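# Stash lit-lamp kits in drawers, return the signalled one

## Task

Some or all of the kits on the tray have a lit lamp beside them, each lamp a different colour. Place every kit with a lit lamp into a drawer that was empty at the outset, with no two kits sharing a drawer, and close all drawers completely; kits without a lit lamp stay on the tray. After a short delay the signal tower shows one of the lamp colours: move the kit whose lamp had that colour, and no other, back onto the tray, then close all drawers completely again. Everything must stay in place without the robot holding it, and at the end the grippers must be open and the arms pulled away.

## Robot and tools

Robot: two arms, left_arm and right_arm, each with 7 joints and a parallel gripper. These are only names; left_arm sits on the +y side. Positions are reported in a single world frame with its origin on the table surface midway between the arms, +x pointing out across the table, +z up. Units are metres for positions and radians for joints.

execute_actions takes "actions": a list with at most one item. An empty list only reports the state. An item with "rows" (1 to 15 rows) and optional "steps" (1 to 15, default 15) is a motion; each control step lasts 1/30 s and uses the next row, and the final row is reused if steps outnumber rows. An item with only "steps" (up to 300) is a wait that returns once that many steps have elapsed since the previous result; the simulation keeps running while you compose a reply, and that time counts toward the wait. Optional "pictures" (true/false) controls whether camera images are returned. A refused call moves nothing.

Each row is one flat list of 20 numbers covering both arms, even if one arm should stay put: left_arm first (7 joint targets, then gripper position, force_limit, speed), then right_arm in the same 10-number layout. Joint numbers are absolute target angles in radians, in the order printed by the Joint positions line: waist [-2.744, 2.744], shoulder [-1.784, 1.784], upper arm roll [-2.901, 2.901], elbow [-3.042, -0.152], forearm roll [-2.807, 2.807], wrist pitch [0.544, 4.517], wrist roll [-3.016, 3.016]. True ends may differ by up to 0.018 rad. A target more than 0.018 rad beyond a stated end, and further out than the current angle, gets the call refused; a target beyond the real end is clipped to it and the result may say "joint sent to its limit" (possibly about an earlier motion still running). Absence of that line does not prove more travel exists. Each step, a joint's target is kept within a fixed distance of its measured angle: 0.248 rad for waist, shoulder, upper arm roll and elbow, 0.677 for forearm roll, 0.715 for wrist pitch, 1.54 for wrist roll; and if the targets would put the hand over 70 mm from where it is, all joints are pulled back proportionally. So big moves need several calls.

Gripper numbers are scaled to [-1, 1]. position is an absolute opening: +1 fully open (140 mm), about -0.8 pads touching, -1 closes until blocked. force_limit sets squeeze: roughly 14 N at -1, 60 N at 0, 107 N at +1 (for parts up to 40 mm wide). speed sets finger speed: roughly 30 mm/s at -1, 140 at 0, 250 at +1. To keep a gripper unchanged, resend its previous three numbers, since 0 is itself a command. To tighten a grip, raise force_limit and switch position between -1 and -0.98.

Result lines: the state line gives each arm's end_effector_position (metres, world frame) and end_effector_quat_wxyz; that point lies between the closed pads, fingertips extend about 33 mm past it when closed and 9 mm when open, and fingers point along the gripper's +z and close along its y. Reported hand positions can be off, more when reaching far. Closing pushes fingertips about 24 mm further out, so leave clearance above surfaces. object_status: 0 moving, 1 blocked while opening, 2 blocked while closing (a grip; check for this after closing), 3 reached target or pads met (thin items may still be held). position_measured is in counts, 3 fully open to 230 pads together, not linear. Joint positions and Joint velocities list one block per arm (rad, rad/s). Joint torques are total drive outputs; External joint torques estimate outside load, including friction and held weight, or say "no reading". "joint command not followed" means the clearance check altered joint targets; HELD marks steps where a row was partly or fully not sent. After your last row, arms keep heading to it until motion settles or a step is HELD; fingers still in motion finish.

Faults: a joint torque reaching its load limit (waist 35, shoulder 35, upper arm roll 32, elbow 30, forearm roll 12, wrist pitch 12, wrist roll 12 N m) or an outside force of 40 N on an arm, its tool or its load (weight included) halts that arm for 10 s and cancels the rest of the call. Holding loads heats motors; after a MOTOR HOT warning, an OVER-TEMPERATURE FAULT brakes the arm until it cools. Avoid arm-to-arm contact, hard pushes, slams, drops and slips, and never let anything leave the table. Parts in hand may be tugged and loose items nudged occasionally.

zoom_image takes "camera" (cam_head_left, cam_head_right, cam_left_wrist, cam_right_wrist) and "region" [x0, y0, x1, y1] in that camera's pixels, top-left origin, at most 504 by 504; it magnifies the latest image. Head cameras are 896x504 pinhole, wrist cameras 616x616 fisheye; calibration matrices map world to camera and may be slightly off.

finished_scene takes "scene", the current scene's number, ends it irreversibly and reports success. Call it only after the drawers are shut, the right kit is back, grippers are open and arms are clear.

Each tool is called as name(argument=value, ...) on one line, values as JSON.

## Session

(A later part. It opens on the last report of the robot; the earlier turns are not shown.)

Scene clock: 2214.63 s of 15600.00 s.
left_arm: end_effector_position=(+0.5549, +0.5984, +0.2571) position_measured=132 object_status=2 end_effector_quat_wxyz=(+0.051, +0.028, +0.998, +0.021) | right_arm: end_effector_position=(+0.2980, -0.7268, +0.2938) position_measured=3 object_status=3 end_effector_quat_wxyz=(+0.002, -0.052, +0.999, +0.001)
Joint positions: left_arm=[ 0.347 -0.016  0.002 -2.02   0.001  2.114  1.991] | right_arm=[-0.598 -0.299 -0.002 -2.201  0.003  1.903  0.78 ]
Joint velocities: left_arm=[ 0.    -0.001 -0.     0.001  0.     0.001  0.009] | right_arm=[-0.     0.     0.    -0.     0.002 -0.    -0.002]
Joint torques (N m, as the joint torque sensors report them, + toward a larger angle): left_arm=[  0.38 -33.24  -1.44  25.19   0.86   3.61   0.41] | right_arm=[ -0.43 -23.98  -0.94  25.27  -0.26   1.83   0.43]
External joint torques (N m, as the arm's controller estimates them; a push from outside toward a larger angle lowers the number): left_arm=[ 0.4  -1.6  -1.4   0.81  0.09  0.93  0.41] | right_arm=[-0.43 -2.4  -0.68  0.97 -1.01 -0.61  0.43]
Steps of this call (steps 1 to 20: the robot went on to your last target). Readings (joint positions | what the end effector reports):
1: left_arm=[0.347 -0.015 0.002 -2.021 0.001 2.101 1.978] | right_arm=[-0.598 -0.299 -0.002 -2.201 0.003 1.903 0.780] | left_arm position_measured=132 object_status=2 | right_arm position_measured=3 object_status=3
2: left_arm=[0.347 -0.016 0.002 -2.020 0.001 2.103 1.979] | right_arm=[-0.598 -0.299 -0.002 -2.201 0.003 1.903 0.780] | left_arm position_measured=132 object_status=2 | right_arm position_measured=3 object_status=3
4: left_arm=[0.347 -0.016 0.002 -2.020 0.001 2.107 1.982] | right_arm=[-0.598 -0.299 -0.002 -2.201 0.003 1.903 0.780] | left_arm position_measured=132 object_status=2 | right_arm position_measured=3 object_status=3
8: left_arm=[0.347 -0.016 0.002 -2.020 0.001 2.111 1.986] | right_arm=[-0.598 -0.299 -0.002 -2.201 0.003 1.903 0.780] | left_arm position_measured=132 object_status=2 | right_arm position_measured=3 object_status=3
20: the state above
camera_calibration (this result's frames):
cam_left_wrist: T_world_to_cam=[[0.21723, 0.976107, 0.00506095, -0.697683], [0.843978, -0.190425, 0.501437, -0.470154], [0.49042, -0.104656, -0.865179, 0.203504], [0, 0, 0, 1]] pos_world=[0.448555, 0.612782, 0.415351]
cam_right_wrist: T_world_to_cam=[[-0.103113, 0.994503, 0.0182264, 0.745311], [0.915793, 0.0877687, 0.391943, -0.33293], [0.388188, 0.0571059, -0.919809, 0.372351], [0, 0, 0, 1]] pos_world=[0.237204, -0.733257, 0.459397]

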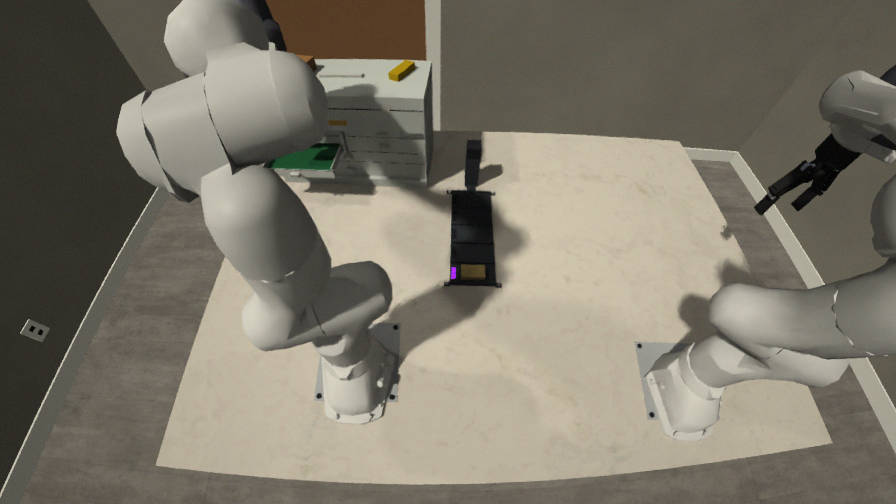

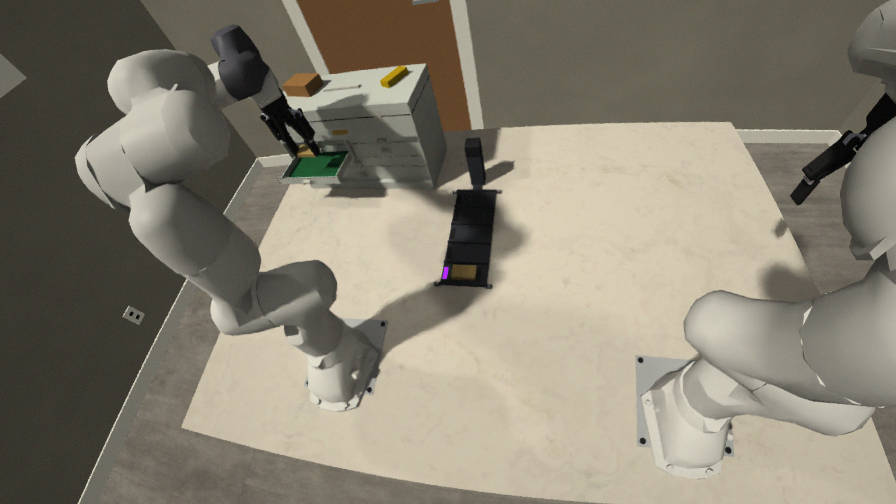

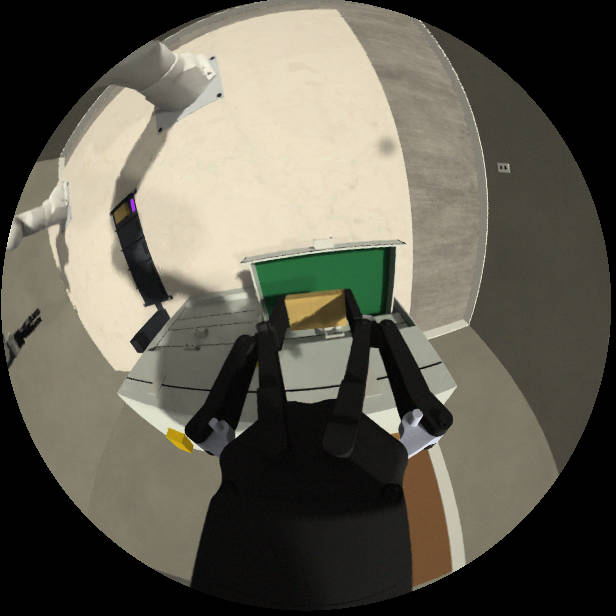

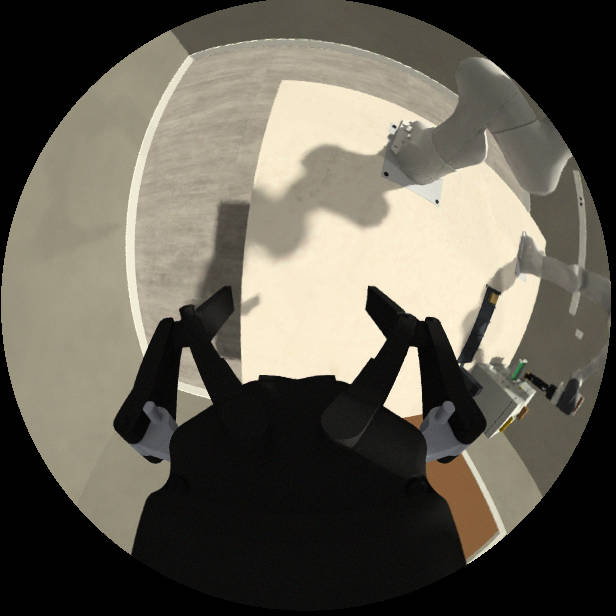

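execute_actions(actions=[{"rows":[[0.36,-0.018,0,-2.02,0,2.2,2.01,-1,-0.2,-0.5,-0.6,-0.3,0,-2.2,0,1.9,0.785,1,0,0],[0.36,-0.01,0,-2.035,0,2.292,2.01,-1,-0.2,-0.5,-0.6,-0.3,0,-2.2,0,1.9,0.785,1,0,0],[0.36,0.0,0,-2.055,0,2.292,2.01,-1,-0.2,-0.5,-0.6,-0.3,0,-2.2,0,1.9,0.785,1,0,0],[0.36,0.012,0,-2.075,0,2.292,2.01,-1,-0.2,-0.5,-0.6,-0.3,0,-2.2,0,1.9,0.785,1,0,0],[0.36,0.025,0,-2.095,0,2.292,2.01,-1,-0.2,-0.5,-0.6,-0.3,0,-2.2,0,1.9,0.785,1,0,0],[0.36,0.036,0,-2.11,0,2.292,2.01,-1,-0.2,-0.5,-0.6,-0.3,0,-2.2,0,1.9,0.785,1,0,0],[0.36,0.0458,0,-2.125,0,2.292,2.01,-1,-0.2,-0.5,-0.6,-0.3,0,-2.2,0,1.9,0.785,1,0,0]],"steps":15}], pictures=false)

execute_actions(actions=[{"steps":15}])

Scene clock: 2226.90 s of 15600.00 s.
left_arm: end_effector_position=(+0.5490, +0.6014, +0.1842) position_measured=132 object_status=2 end_effector_quat_wxyz=(+0.044, +0.029, +0.998, +0.019) | right_arm: end_effector_position=(+0.2980, -0.7268, +0.2938) position_measured=3 object_status=3 end_effector_quat_wxyz=(+0.002, -0.052, +0.999, +0.001)
Joint positions: left_arm=[ 0.357  0.051  0.001 -2.128  0.001  2.275  2.001] | right_arm=[-0.598 -0.299 -0.002 -2.201  0.003  1.903  0.78 ]
Joint velocities: left_arm=[-0.001 -0.019  0.     0.003 -0.     0.071  0.007] | right_arm=[ 0.001  0.     0.    -0.001 -0.    -0.     0.   ]
Joint torques (N m, as the joint torque sensors report them, + toward a larger angle): left_arm=[  0.6  -33.88  -0.15  24.42   0.7    3.59   0.34] | right_arm=[ -0.94 -23.38  -0.31  25.47  -0.18   1.8    0.32]
External joint torques (N m, as the arm's controller estimates them; a push from outside toward a larger angle lowers the number): left_arm=[ 0.66 -1.01 -0.14  1.09  0.01  0.98  0.34] | right_arm=[-1.01 -1.7  -0.13  1.11 -0.94 -0.65  0.32]
Steps of this call (steps 1 to 15: the robot went on to your last target; steps 16 to 90: nothing new was sent; then 8.77 s passed at rest; steps 91 to 105: all 15 steps of this action). Readings (joint positions | what the end effector reports):
91: left_arm=[0.349 -0.016 0.001 -2.021 0.001 2.127 1.994] | right_arm=[-0.598 -0.299 -0.002 -2.201 0.003 1.903 0.780] | left_arm position_measured=132 object_status=2 | right_arm position_measured=3 object_status=3
92: left_arm=[0.351 -0.015 0.001 -2.024 0.001 2.154 1.995] | right_arm=[-0.598 -0.299 -0.002 -2.201 0.003 1.903 0.780] | left_arm position_measured=132 object_status=2 | right_arm position_measured=3 object_status=3
94: left_arm=[0.355 -0.011 0.001 -2.040 0.001 2.200 1.997] | right_arm=[-0.598 -0.299 -0.002 -2.201 0.003 1.903 0.780] | left_arm position_measured=132 object_status=2 | right_arm position_measured=3 object_status=3
98: left_arm=[0.357 0.027 0.001 -2.100 0.001 2.249 1.999] | right_arm=[-0.598 -0.299 -0.002 -2.201 0.003 1.903 0.780] | left_arm position_measured=132 object_status=2 | right_arm position_measured=3 object_status=3
105: the state above

Scene clock: 2227.40 s of 15600.00 s.
left_arm: end_effector_position=(+0.5526, +0.6029, +0.1867) position_measured=132 object_status=2 end_effector_quat_wxyz=(+0.050, +0.030, +0.998, +0.022) | right_arm: end_effector_position=(+0.2980, -0.7268, +0.2938) position_measured=3 object_status=3 end_effector_quat_wxyz=(+0.002, -0.052, +0.999, +0.001)
Joint positions: left_arm=[ 0.357  0.049  0.001 -2.128  0.001  2.286  2.003] | right_arm=[-0.598 -0.299 -0.002 -2.201  0.003  1.903  0.78 ]
Joint velocities: left_arm=[ 0.     0.    -0.     0.001  0.     0.003  0.002] | right_arm=[-0.001 -0.     0.     0.     0.    -0.     0.001]
Joint torques (N m, as the joint torque sensors report them, + toward a larger angle): left_arm=[  1.04 -34.56  -0.4   24.52   0.76   3.59   0.51] | right_arm=[ -0.91 -23.61  -0.62  25.27  -0.22   1.79   0.38]
External joint torques (N m, as the arm's controller estimates them; a push from outside toward a larger angle lowers the number): left_arm=[ 0.99 -1.72 -0.5   1.12  0.07  0.93  0.51] | right_arm=[-0.8  -1.94 -0.25  0.92 -0.97 -0.67  0.38]
Steps of this call (steps 1 to 15: the robot went on to your last target). Readings (joint positions | what the end effector reports):
1: left_arm=[0.357 0.050 0.001 -2.128 0.001 2.277 2.002] | right_arm=[-0.598 -0.299 -0.002 -2.201 0.003 1.903 0.780] | left_arm position_measured=132 object_status=2 | right_arm position_measured=3 object_status=3
2: left_arm=[0.357 0.050 0.001 -2.128 0.001 2.279 2.002] | right_arm=[-0.598 -0.299 -0.002 -2.201 0.003 1.903 0.780] | left_arm position_measured=132 object_status=2 | right_arm position_measured=3 object_status=3
4: left_arm=[0.357 0.049 0.001 -2.128 0.001 2.281 2.002] | right_arm=[-0.598 -0.299 -0.002 -2.201 0.003 1.903 0.780] | left_arm position_measured=132 object_status=2 | right_arm position_measured=3 object_status=3
8: left_arm=[0.357 0.049 0.001 -2.128 0.001 2.284 2.002] | right_arm=[-0.598 -0.299 -0.002 -2.201 0.003 1.903 0.780] | left_arm position_measured=132 object_status=2 | right_arm position_measured=3 object_status=3
15: the state above
camera_calibration (this result's frames):
cam_left_wrist: T_world_to_cam=[[0.220112, 0.975458, 0.00564491, -0.702566], [0.844077, -0.19336, 0.500146, -0.430196], [0.488963, -0.105323, -0.865922, 0.145557], [0, 0, 0, 1]] pos_world=[0.446589, 0.617471, 0.345168]
cam_right_wrist: T_world_to_cam=[[-0.103113, 0.994503, 0.0182265, 0.745311], [0.915794, 0.0877687, 0.391942, -0.33293], [0.388188, 0.0571059, -0.919809, 0.372352], [0, 0, 0, 1]] pos_world=[0.237204, -0.733257, 0.459398]

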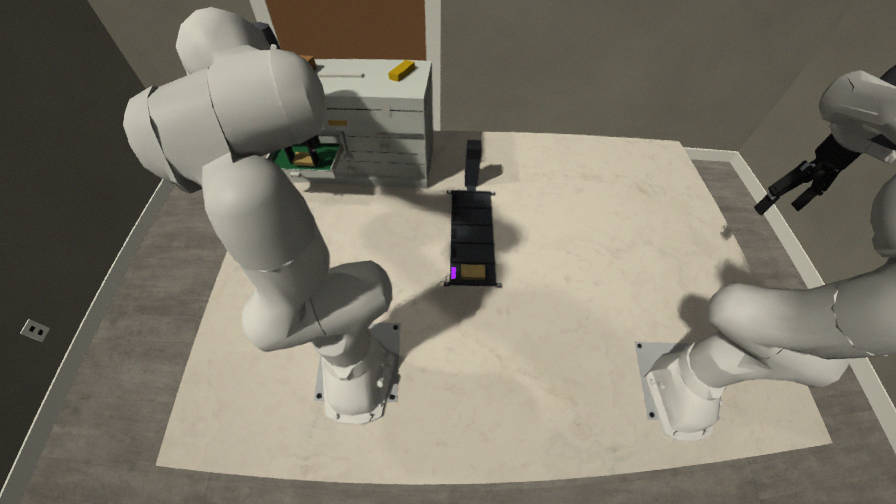

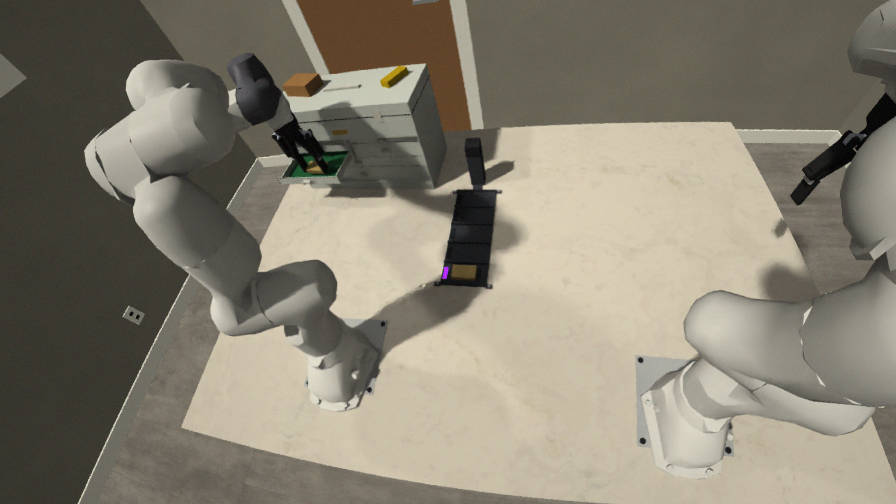

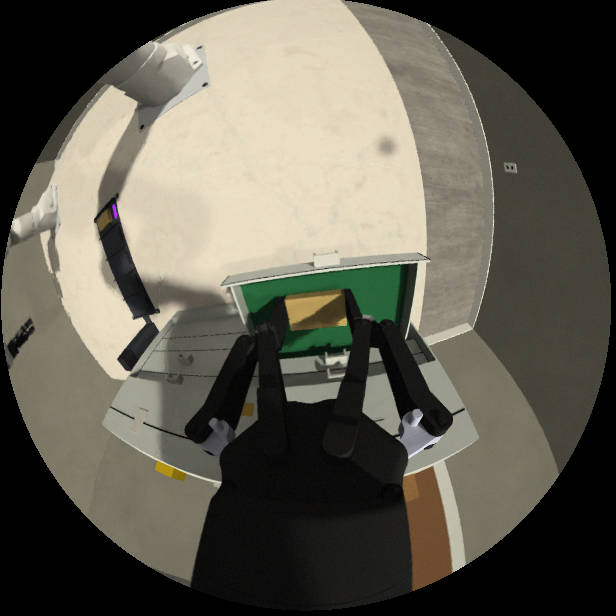

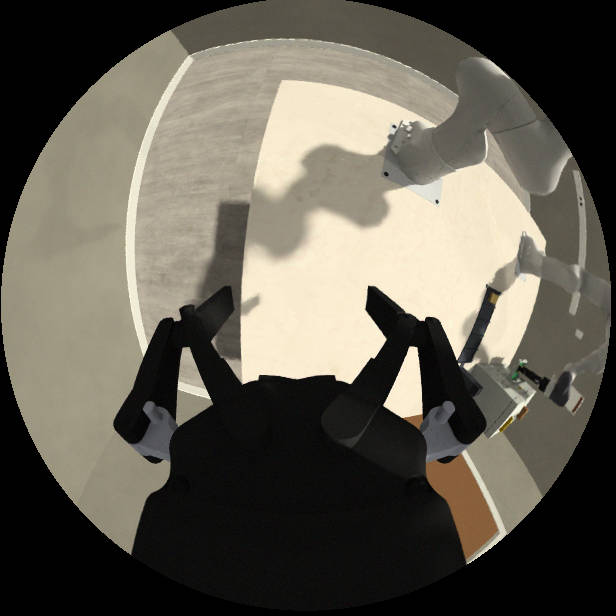

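Good. Lower gradually.

execute_actions(actions=[{"rows":[[0.36,0.052,0,-2.131,0,2.32,2.01,-1,-0.2,-0.5,-0.6,-0.3,0,-2.2,0,1.9,0.785,1,0,0],[0.36,0.052,0,-2.131,0,2.32,2.01,-1,-0.2,-0.5,-0.6,-0.3,0,-2.2,0,1.9,0.785,1,0,0],[0.36,0.055,0,-2.134,0,2.32,2.01,-1,-0.2,-0.5,-0.6,-0.3,0,-2.2,0,1.9,0.785,1,0,0],[0.36,0.058,0,-2.137,0,2.32,2.01,-1,-0.2,-0.5,-0.6,-0.3,0,-2.2,0,1.9,0.785,1,0,0]],"steps":15}], pictures=false)

execute_actions(actions=[{"rows":[[0.36,0.061,0,-2.14,0,2.343,2.01,-1,-0.2,-0.5,-0.6,-0.3,0,-2.2,0,1.9,0.785,1,0,0],[0.36,0.061,0,-2.14,0,2.343,2.01,-1,-0.2,-0.5,-0.6,-0.3,0,-2.2,0,1.9,0.785,1,0,0],[0.36,0.064,0,-2.143,0,2.343,2.01,-1,-0.2,-0.5,-0.6,-0.3,0,-2.2,0,1.9,0.785,1,0,0],[0.36,0.067,0,-2.146,0,2.343,2.01,-1,-0.2,-0.5,-0.6,-0.3,0,-2.2,0,1.9,0.785,1,0,0]],"steps":15}], pictures=false)

Scene clock: 2241.87 s of 15600.00 s.
left_arm: end_effector_position=(+0.5550, +0.6038, +0.1802) position_measured=132 object_status=2 end_effector_quat_wxyz=(+0.054, +0.030, +0.998, +0.023) | right_arm: end_effector_position=(+0.2980, -0.7268, +0.2938) position_measured=3 object_status=3 end_effector_quat_wxyz=(+0.002, -0.052, +0.999, +0.001)
Joint positions: left_arm=[ 0.357  0.058  0.001 -2.137  0.001  2.313  2.003] | right_arm=[-0.598 -0.299 -0.002 -2.201  0.003  1.903  0.78 ]
Joint velocities: left_arm=[ 0.001  0.001 -0.001 -0.001  0.     0.009 -0.001] | right_arm=[-0.002  0.001  0.     0.001 -0.     0.001 -0.001]
Joint torques (N m, as the joint torque sensors report them, + toward a larger angle): left_arm=[  0.53 -32.5   -0.24  22.86   0.68   3.63   0.48] | right_arm=[ -0.98 -23.57  -0.11  25.53  -0.23   1.73   0.38]
External joint torques (N m, as the arm's controller estimates them; a push from outside toward a larger angle lowers the number): left_arm=[ 0.54  0.47 -0.28 -0.35 -0.01  0.96  0.48] | right_arm=[-0.96 -1.96  0.17  1.14 -0.98 -0.73  0.38]
Steps of this call (steps 1 to 15: the robot went on to your last target; steps 16 to 90: nothing new was sent; then 10.97 s passed at rest; steps 91 to 105: all 15 steps of this action). Readings (joint positions | what the end effector reports):
91: left_arm=[0.357 0.049 0.001 -2.128 0.001 2.291 2.003] | right_arm=[-0.598 -0.299 -0.002 -2.201 0.003 1.903 0.780] | left_arm position_measured=132 object_status=2 | right_arm position_measured=3 object_status=3
92: left_arm=[0.357 0.050 0.001 -2.129 0.001 2.295 2.003] | right_arm=[-0.598 -0.299 -0.002 -2.201 0.003 1.903 0.780] | left_arm position_measured=132 object_status=2 | right_arm position_measured=3 object_status=3
94: left_arm=[0.357 0.052 0.001 -2.131 0.001 2.302 2.003] | right_arm=[-0.598 -0.299 -0.002 -2.201 0.003 1.903 0.780] | left_arm position_measured=132 object_status=2 | right_arm position_measured=3 object_status=3
98: left_arm=[0.357 0.057 0.001 -2.136 0.001 2.309 2.003] | right_arm=[-0.598 -0.299 -0.002 -2.201 0.003 1.903 0.780] | left_arm position_measured=132 object_status=2 | right_arm position_measured=3 object_status=3
105: the state above

Scene clock: 2242.37 s of 15600.00 s.
left_arm: end_effector_position=(+0.5571, +0.6046, +0.1746) position_measured=132 object_status=2 end_effector_quat_wxyz=(+0.058, +0.030, +0.998, +0.025) | right_arm: end_effector_position=(+0.2980, -0.7268, +0.2938) position_measured=3 object_status=3 end_effector_quat_wxyz=(+0.002, -0.052, +0.999, +0.001)
Joint positions: left_arm=[ 0.357  0.066  0.001 -2.145  0.001  2.336  2.003] | right_arm=[-0.598 -0.299 -0.002 -2.201  0.003  1.903  0.78 ]
Joint velocities: left_arm=[-0.    -0.001  0.001 -0.001 -0.001  0.007  0.001] | right_arm=[-0.001  0.001 -0.001 -0.     0.     0.     0.   ]
Joint torques (N m, as the joint torque sensors report them, + toward a larger angle): left_arm=[  0.67 -32.74  -0.22  22.28   0.84   3.71   0.48] | right_arm=[ -0.68 -23.53  -0.59  25.38  -0.24   1.86   0.41]
External joint torques (N m, as the arm's controller estimates them; a push from outside toward a larger angle lowers the number): left_arm=[ 0.65  0.54 -0.3  -0.91  0.16  1.02  0.48] | right_arm=[-0.63 -1.95 -0.27  1.07 -0.99 -0.59  0.41]
Steps of this call (steps 1 to 15: all 15 steps of this action). Readings (joint positions | what the end effector reports):
1: left_arm=[0.357 0.058 0.001 -2.138 0.001 2.317 2.003] | right_arm=[-0.598 -0.299 -0.002 -2.201 0.003 1.903 0.780] | left_arm position_measured=132 object_status=2 | right_arm position_measured=3 object_status=3
2: left_arm=[0.357 0.059 0.001 -2.138 0.001 2.321 2.003] | right_arm=[-0.598 -0.299 -0.002 -2.201 0.003 1.903 0.780] | left_arm position_measured=132 object_status=2 | right_arm position_measured=3 object_status=3
4: left_arm=[0.357 0.061 0.001 -2.140 0.001 2.327 2.003] | right_arm=[-0.598 -0.299 -0.002 -2.201 0.003 1.903 0.780] | left_arm position_measured=132 object_status=2 | right_arm position_measured=3 object_status=3
8: left_arm=[0.357 0.066 0.001 -2.145 0.001 2.333 2.003] | right_arm=[-0.598 -0.299 -0.002 -2.201 0.003 1.903 0.780] | left_arm position_measured=132 object_status=2 | right_arm position_measured=3 object_status=3
15: the state above

execute_actions(actions=[{"rows":[[0.36,0.070,0,-2.149,0,2.355,2.01,-1,-0.2,-0.5,-0.6,-0.3,0,-2.2,0,1.9,0.785,1,0,0],[0.36,0.072,0,-2.151,0,2.355,2.01,-1,-0.2,-0.5,-0.6,-0.3,0,-2.2,0,1.9,0.785,1,0,0],[0.36,0.074,0,-2.153,0,2.355,2.01,-1,-0.2,-0.5,-0.6,-0.3,0,-2.2,0,1.9,0.785,1,0,0],[0.36,0.076,0,-2.155,0,2.355,2.01,-1,-0.2,-0.5,-0.6,-0.3,0,-2.2,0,1.9,0.785,1,0,0]],"steps":15}], pictures=false)

execute_actions(actions=[{"rows":[[0.36,0.078,0,-2.157,0,2.37,2.01,-1,-0.2,-0.5,-0.6,-0.3,0,-2.2,0,1.9,0.785,1,0,0],[0.36,0.080,0,-2.159,0,2.37,2.01,-1,-0.2,-0.5,-0.6,-0.3,0,-2.2,0,1.9,0.785,1,0,0],[0.36,0.082,0,-2.161,0,2.37,2.01,-1,-0.2,-0.5,-0.6,-0.3,0,-2.2,0,1.9,0.785,1,0,0],[0.36,0.084,0,-2.162,0,2.37,2.01,-1,-0.2,-0.5,-0.6,-0.3,0,-2.2,0,1.9,0.785,1,0,0]],"steps":15}], pictures=false)

Scene clock: 2261.13 s of 15600.00 s.
left_arm: end_effector_position=(+0.5592, +0.6049, +0.1737) position_measured=132 object_status=2 end_effector_quat_wxyz=(+0.061, +0.030, +0.997, +0.026) | right_arm: end_effector_position=(+0.2980, -0.7268, +0.2939) position_measured=3 object_status=3 end_effector_quat_wxyz=(+0.002, -0.052, +0.999, +0.001)
Joint positions: left_arm=[ 0.357  0.067  0.    -2.149  0.     2.35   2.003] | right_arm=[-0.598 -0.299 -0.002 -2.201  0.003  1.903  0.78 ]
Joint velocities: left_arm=[ 0.    -0.001 -0.001 -0.002  0.     0.003 -0.001] | right_arm=[-0.     0.001  0.001  0.    -0.     0.     0.   ]
Joint torques (N m, as the joint torque sensors report them, + toward a larger angle): left_arm=[  1.58 -27.75  -0.11  19.07   0.92   3.66   0.4 ] | right_arm=[ -0.91 -23.8   -0.67  25.14  -0.23   1.76   0.34]
External joint torques (N m, as the arm's controller estimates them; a push from outside toward a larger angle lowers the number): left_arm=[ 1.62  5.52 -0.14 -4.08  0.24  0.95  0.4 ] | right_arm=[-0.92 -2.21 -0.43  0.83 -0.99 -0.69  0.34]
Steps of this call (steps 1 to 15: the robot went on to your last target; steps 16 to 90: nothing new was sent; then 15.27 s passed at rest; steps 91 to 105: all 15 steps of this action). Readings (joint positions | what the end effector reports):
91: left_arm=[0.357 0.066 0.001 -2.146 0.001 2.340 2.003] | right_arm=[-0.598 -0.299 -0.002 -2.201 0.003 1.903 0.780] | left_arm position_measured=132 object_status=2 | right_arm position_measured=3 object_status=3
92: left_arm=[0.357 0.067 0.001 -2.146 0.001 2.342 2.003] | right_arm=[-0.598 -0.299 -0.002 -2.201 0.003 1.903 0.780] | left_arm position_measured=132 object_status=2 | right_arm position_measured=3 object_status=3
94: left_arm=[0.357 0.067 0.001 -2.148 0.001 2.345 2.003] | right_arm=[-0.598 -0.299 -0.002 -2.201 0.003 1.903 0.780] | left_arm position_measured=132 object_status=2 | right_arm position_measured=3 object_status=3
98: left_arm=[0.357 0.067 0.001 -2.148 0.000 2.348 2.003] | right_arm=[-0.598 -0.299 -0.002 -2.201 0.003 1.903 0.780] | left_arm position_measured=132 object_status=2 | right_arm position_measured=3 object_status=3
105: the state above

Scene clock: 2261.63 s of 15600.00 s.
left_arm: end_effector_position=(+0.5633, +0.6049, +0.1735) position_measured=132 object_status=2 end_effector_quat_wxyz=(+0.068, +0.031, +0.997, +0.028) | right_arm: end_effector_position=(+0.2980, -0.7268, +0.2939) position_measured=3 object_status=3 end_effector_quat_wxyz=(+0.002, -0.052, +0.999, +0.001)
Joint positions: left_arm=[ 0.357  0.07  -0.002 -2.151 -0.001  2.368  2.003] | right_arm=[-0.598 -0.299 -0.002 -2.201  0.003  1.903  0.78 ]
Joint velocities: left_arm=[-0.002  0.     0.001  0.    -0.001  0.006  0.   ] | right_arm=[-0.002 -0.     0.001  0.001 -0.     0.     0.   ]
Joint torques (N m, as the joint torque sensors report them, + toward a larger angle): left_arm=[  1.67 -23.71   1.77  16.6    1.22   2.95   0.5 ] | right_arm=[ -0.66 -23.33  -0.61  25.01  -0.26   1.82   0.42]
External joint torques (N m, as the arm's controller estimates them; a push from outside toward a larger angle lowers the number): left_arm=[ 1.65  9.72  1.68 -6.63  0.55  0.19  0.5 ] | right_arm=[-0.65 -1.56 -0.34  0.56 -1.01 -0.65  0.42]
Steps of this call (steps 1 to 15: all 15 steps of this action). Readings (joint positions | what the end effector reports):
1: left_arm=[0.357 0.068 0.000 -2.149 0.000 2.352 2.003] | right_arm=[-0.598 -0.299 -0.002 -2.201 0.003 1.903 0.780] | left_arm position_measured=132 object_status=2 | right_arm position_measured=3 object_status=3
2: left_arm=[0.357 0.068 0.000 -2.150 0.000 2.355 2.003] | right_arm=[-0.598 -0.299 -0.002 -2.201 0.003 1.903 0.780] | left_arm position_measured=132 object_status=2 | right_arm position_measured=3 object_status=3
4: left_arm=[0.357 0.068 -0.000 -2.151 -0.000 2.359 2.003] | right_arm=[-0.598 -0.299 -0.002 -2.201 0.003 1.903 0.780] | left_arm position_measured=132 object_status=2 | right_arm position_measured=3 object_status=3
8: left_arm=[0.357 0.069 -0.001 -2.151 -0.001 2.365 2.003] | right_arm=[-0.598 -0.299 -0.002 -2.201 0.003 1.903 0.780] | left_arm position_measured=132 object_status=2 | right_arm position_measured=3 object_status=3
15: the state above


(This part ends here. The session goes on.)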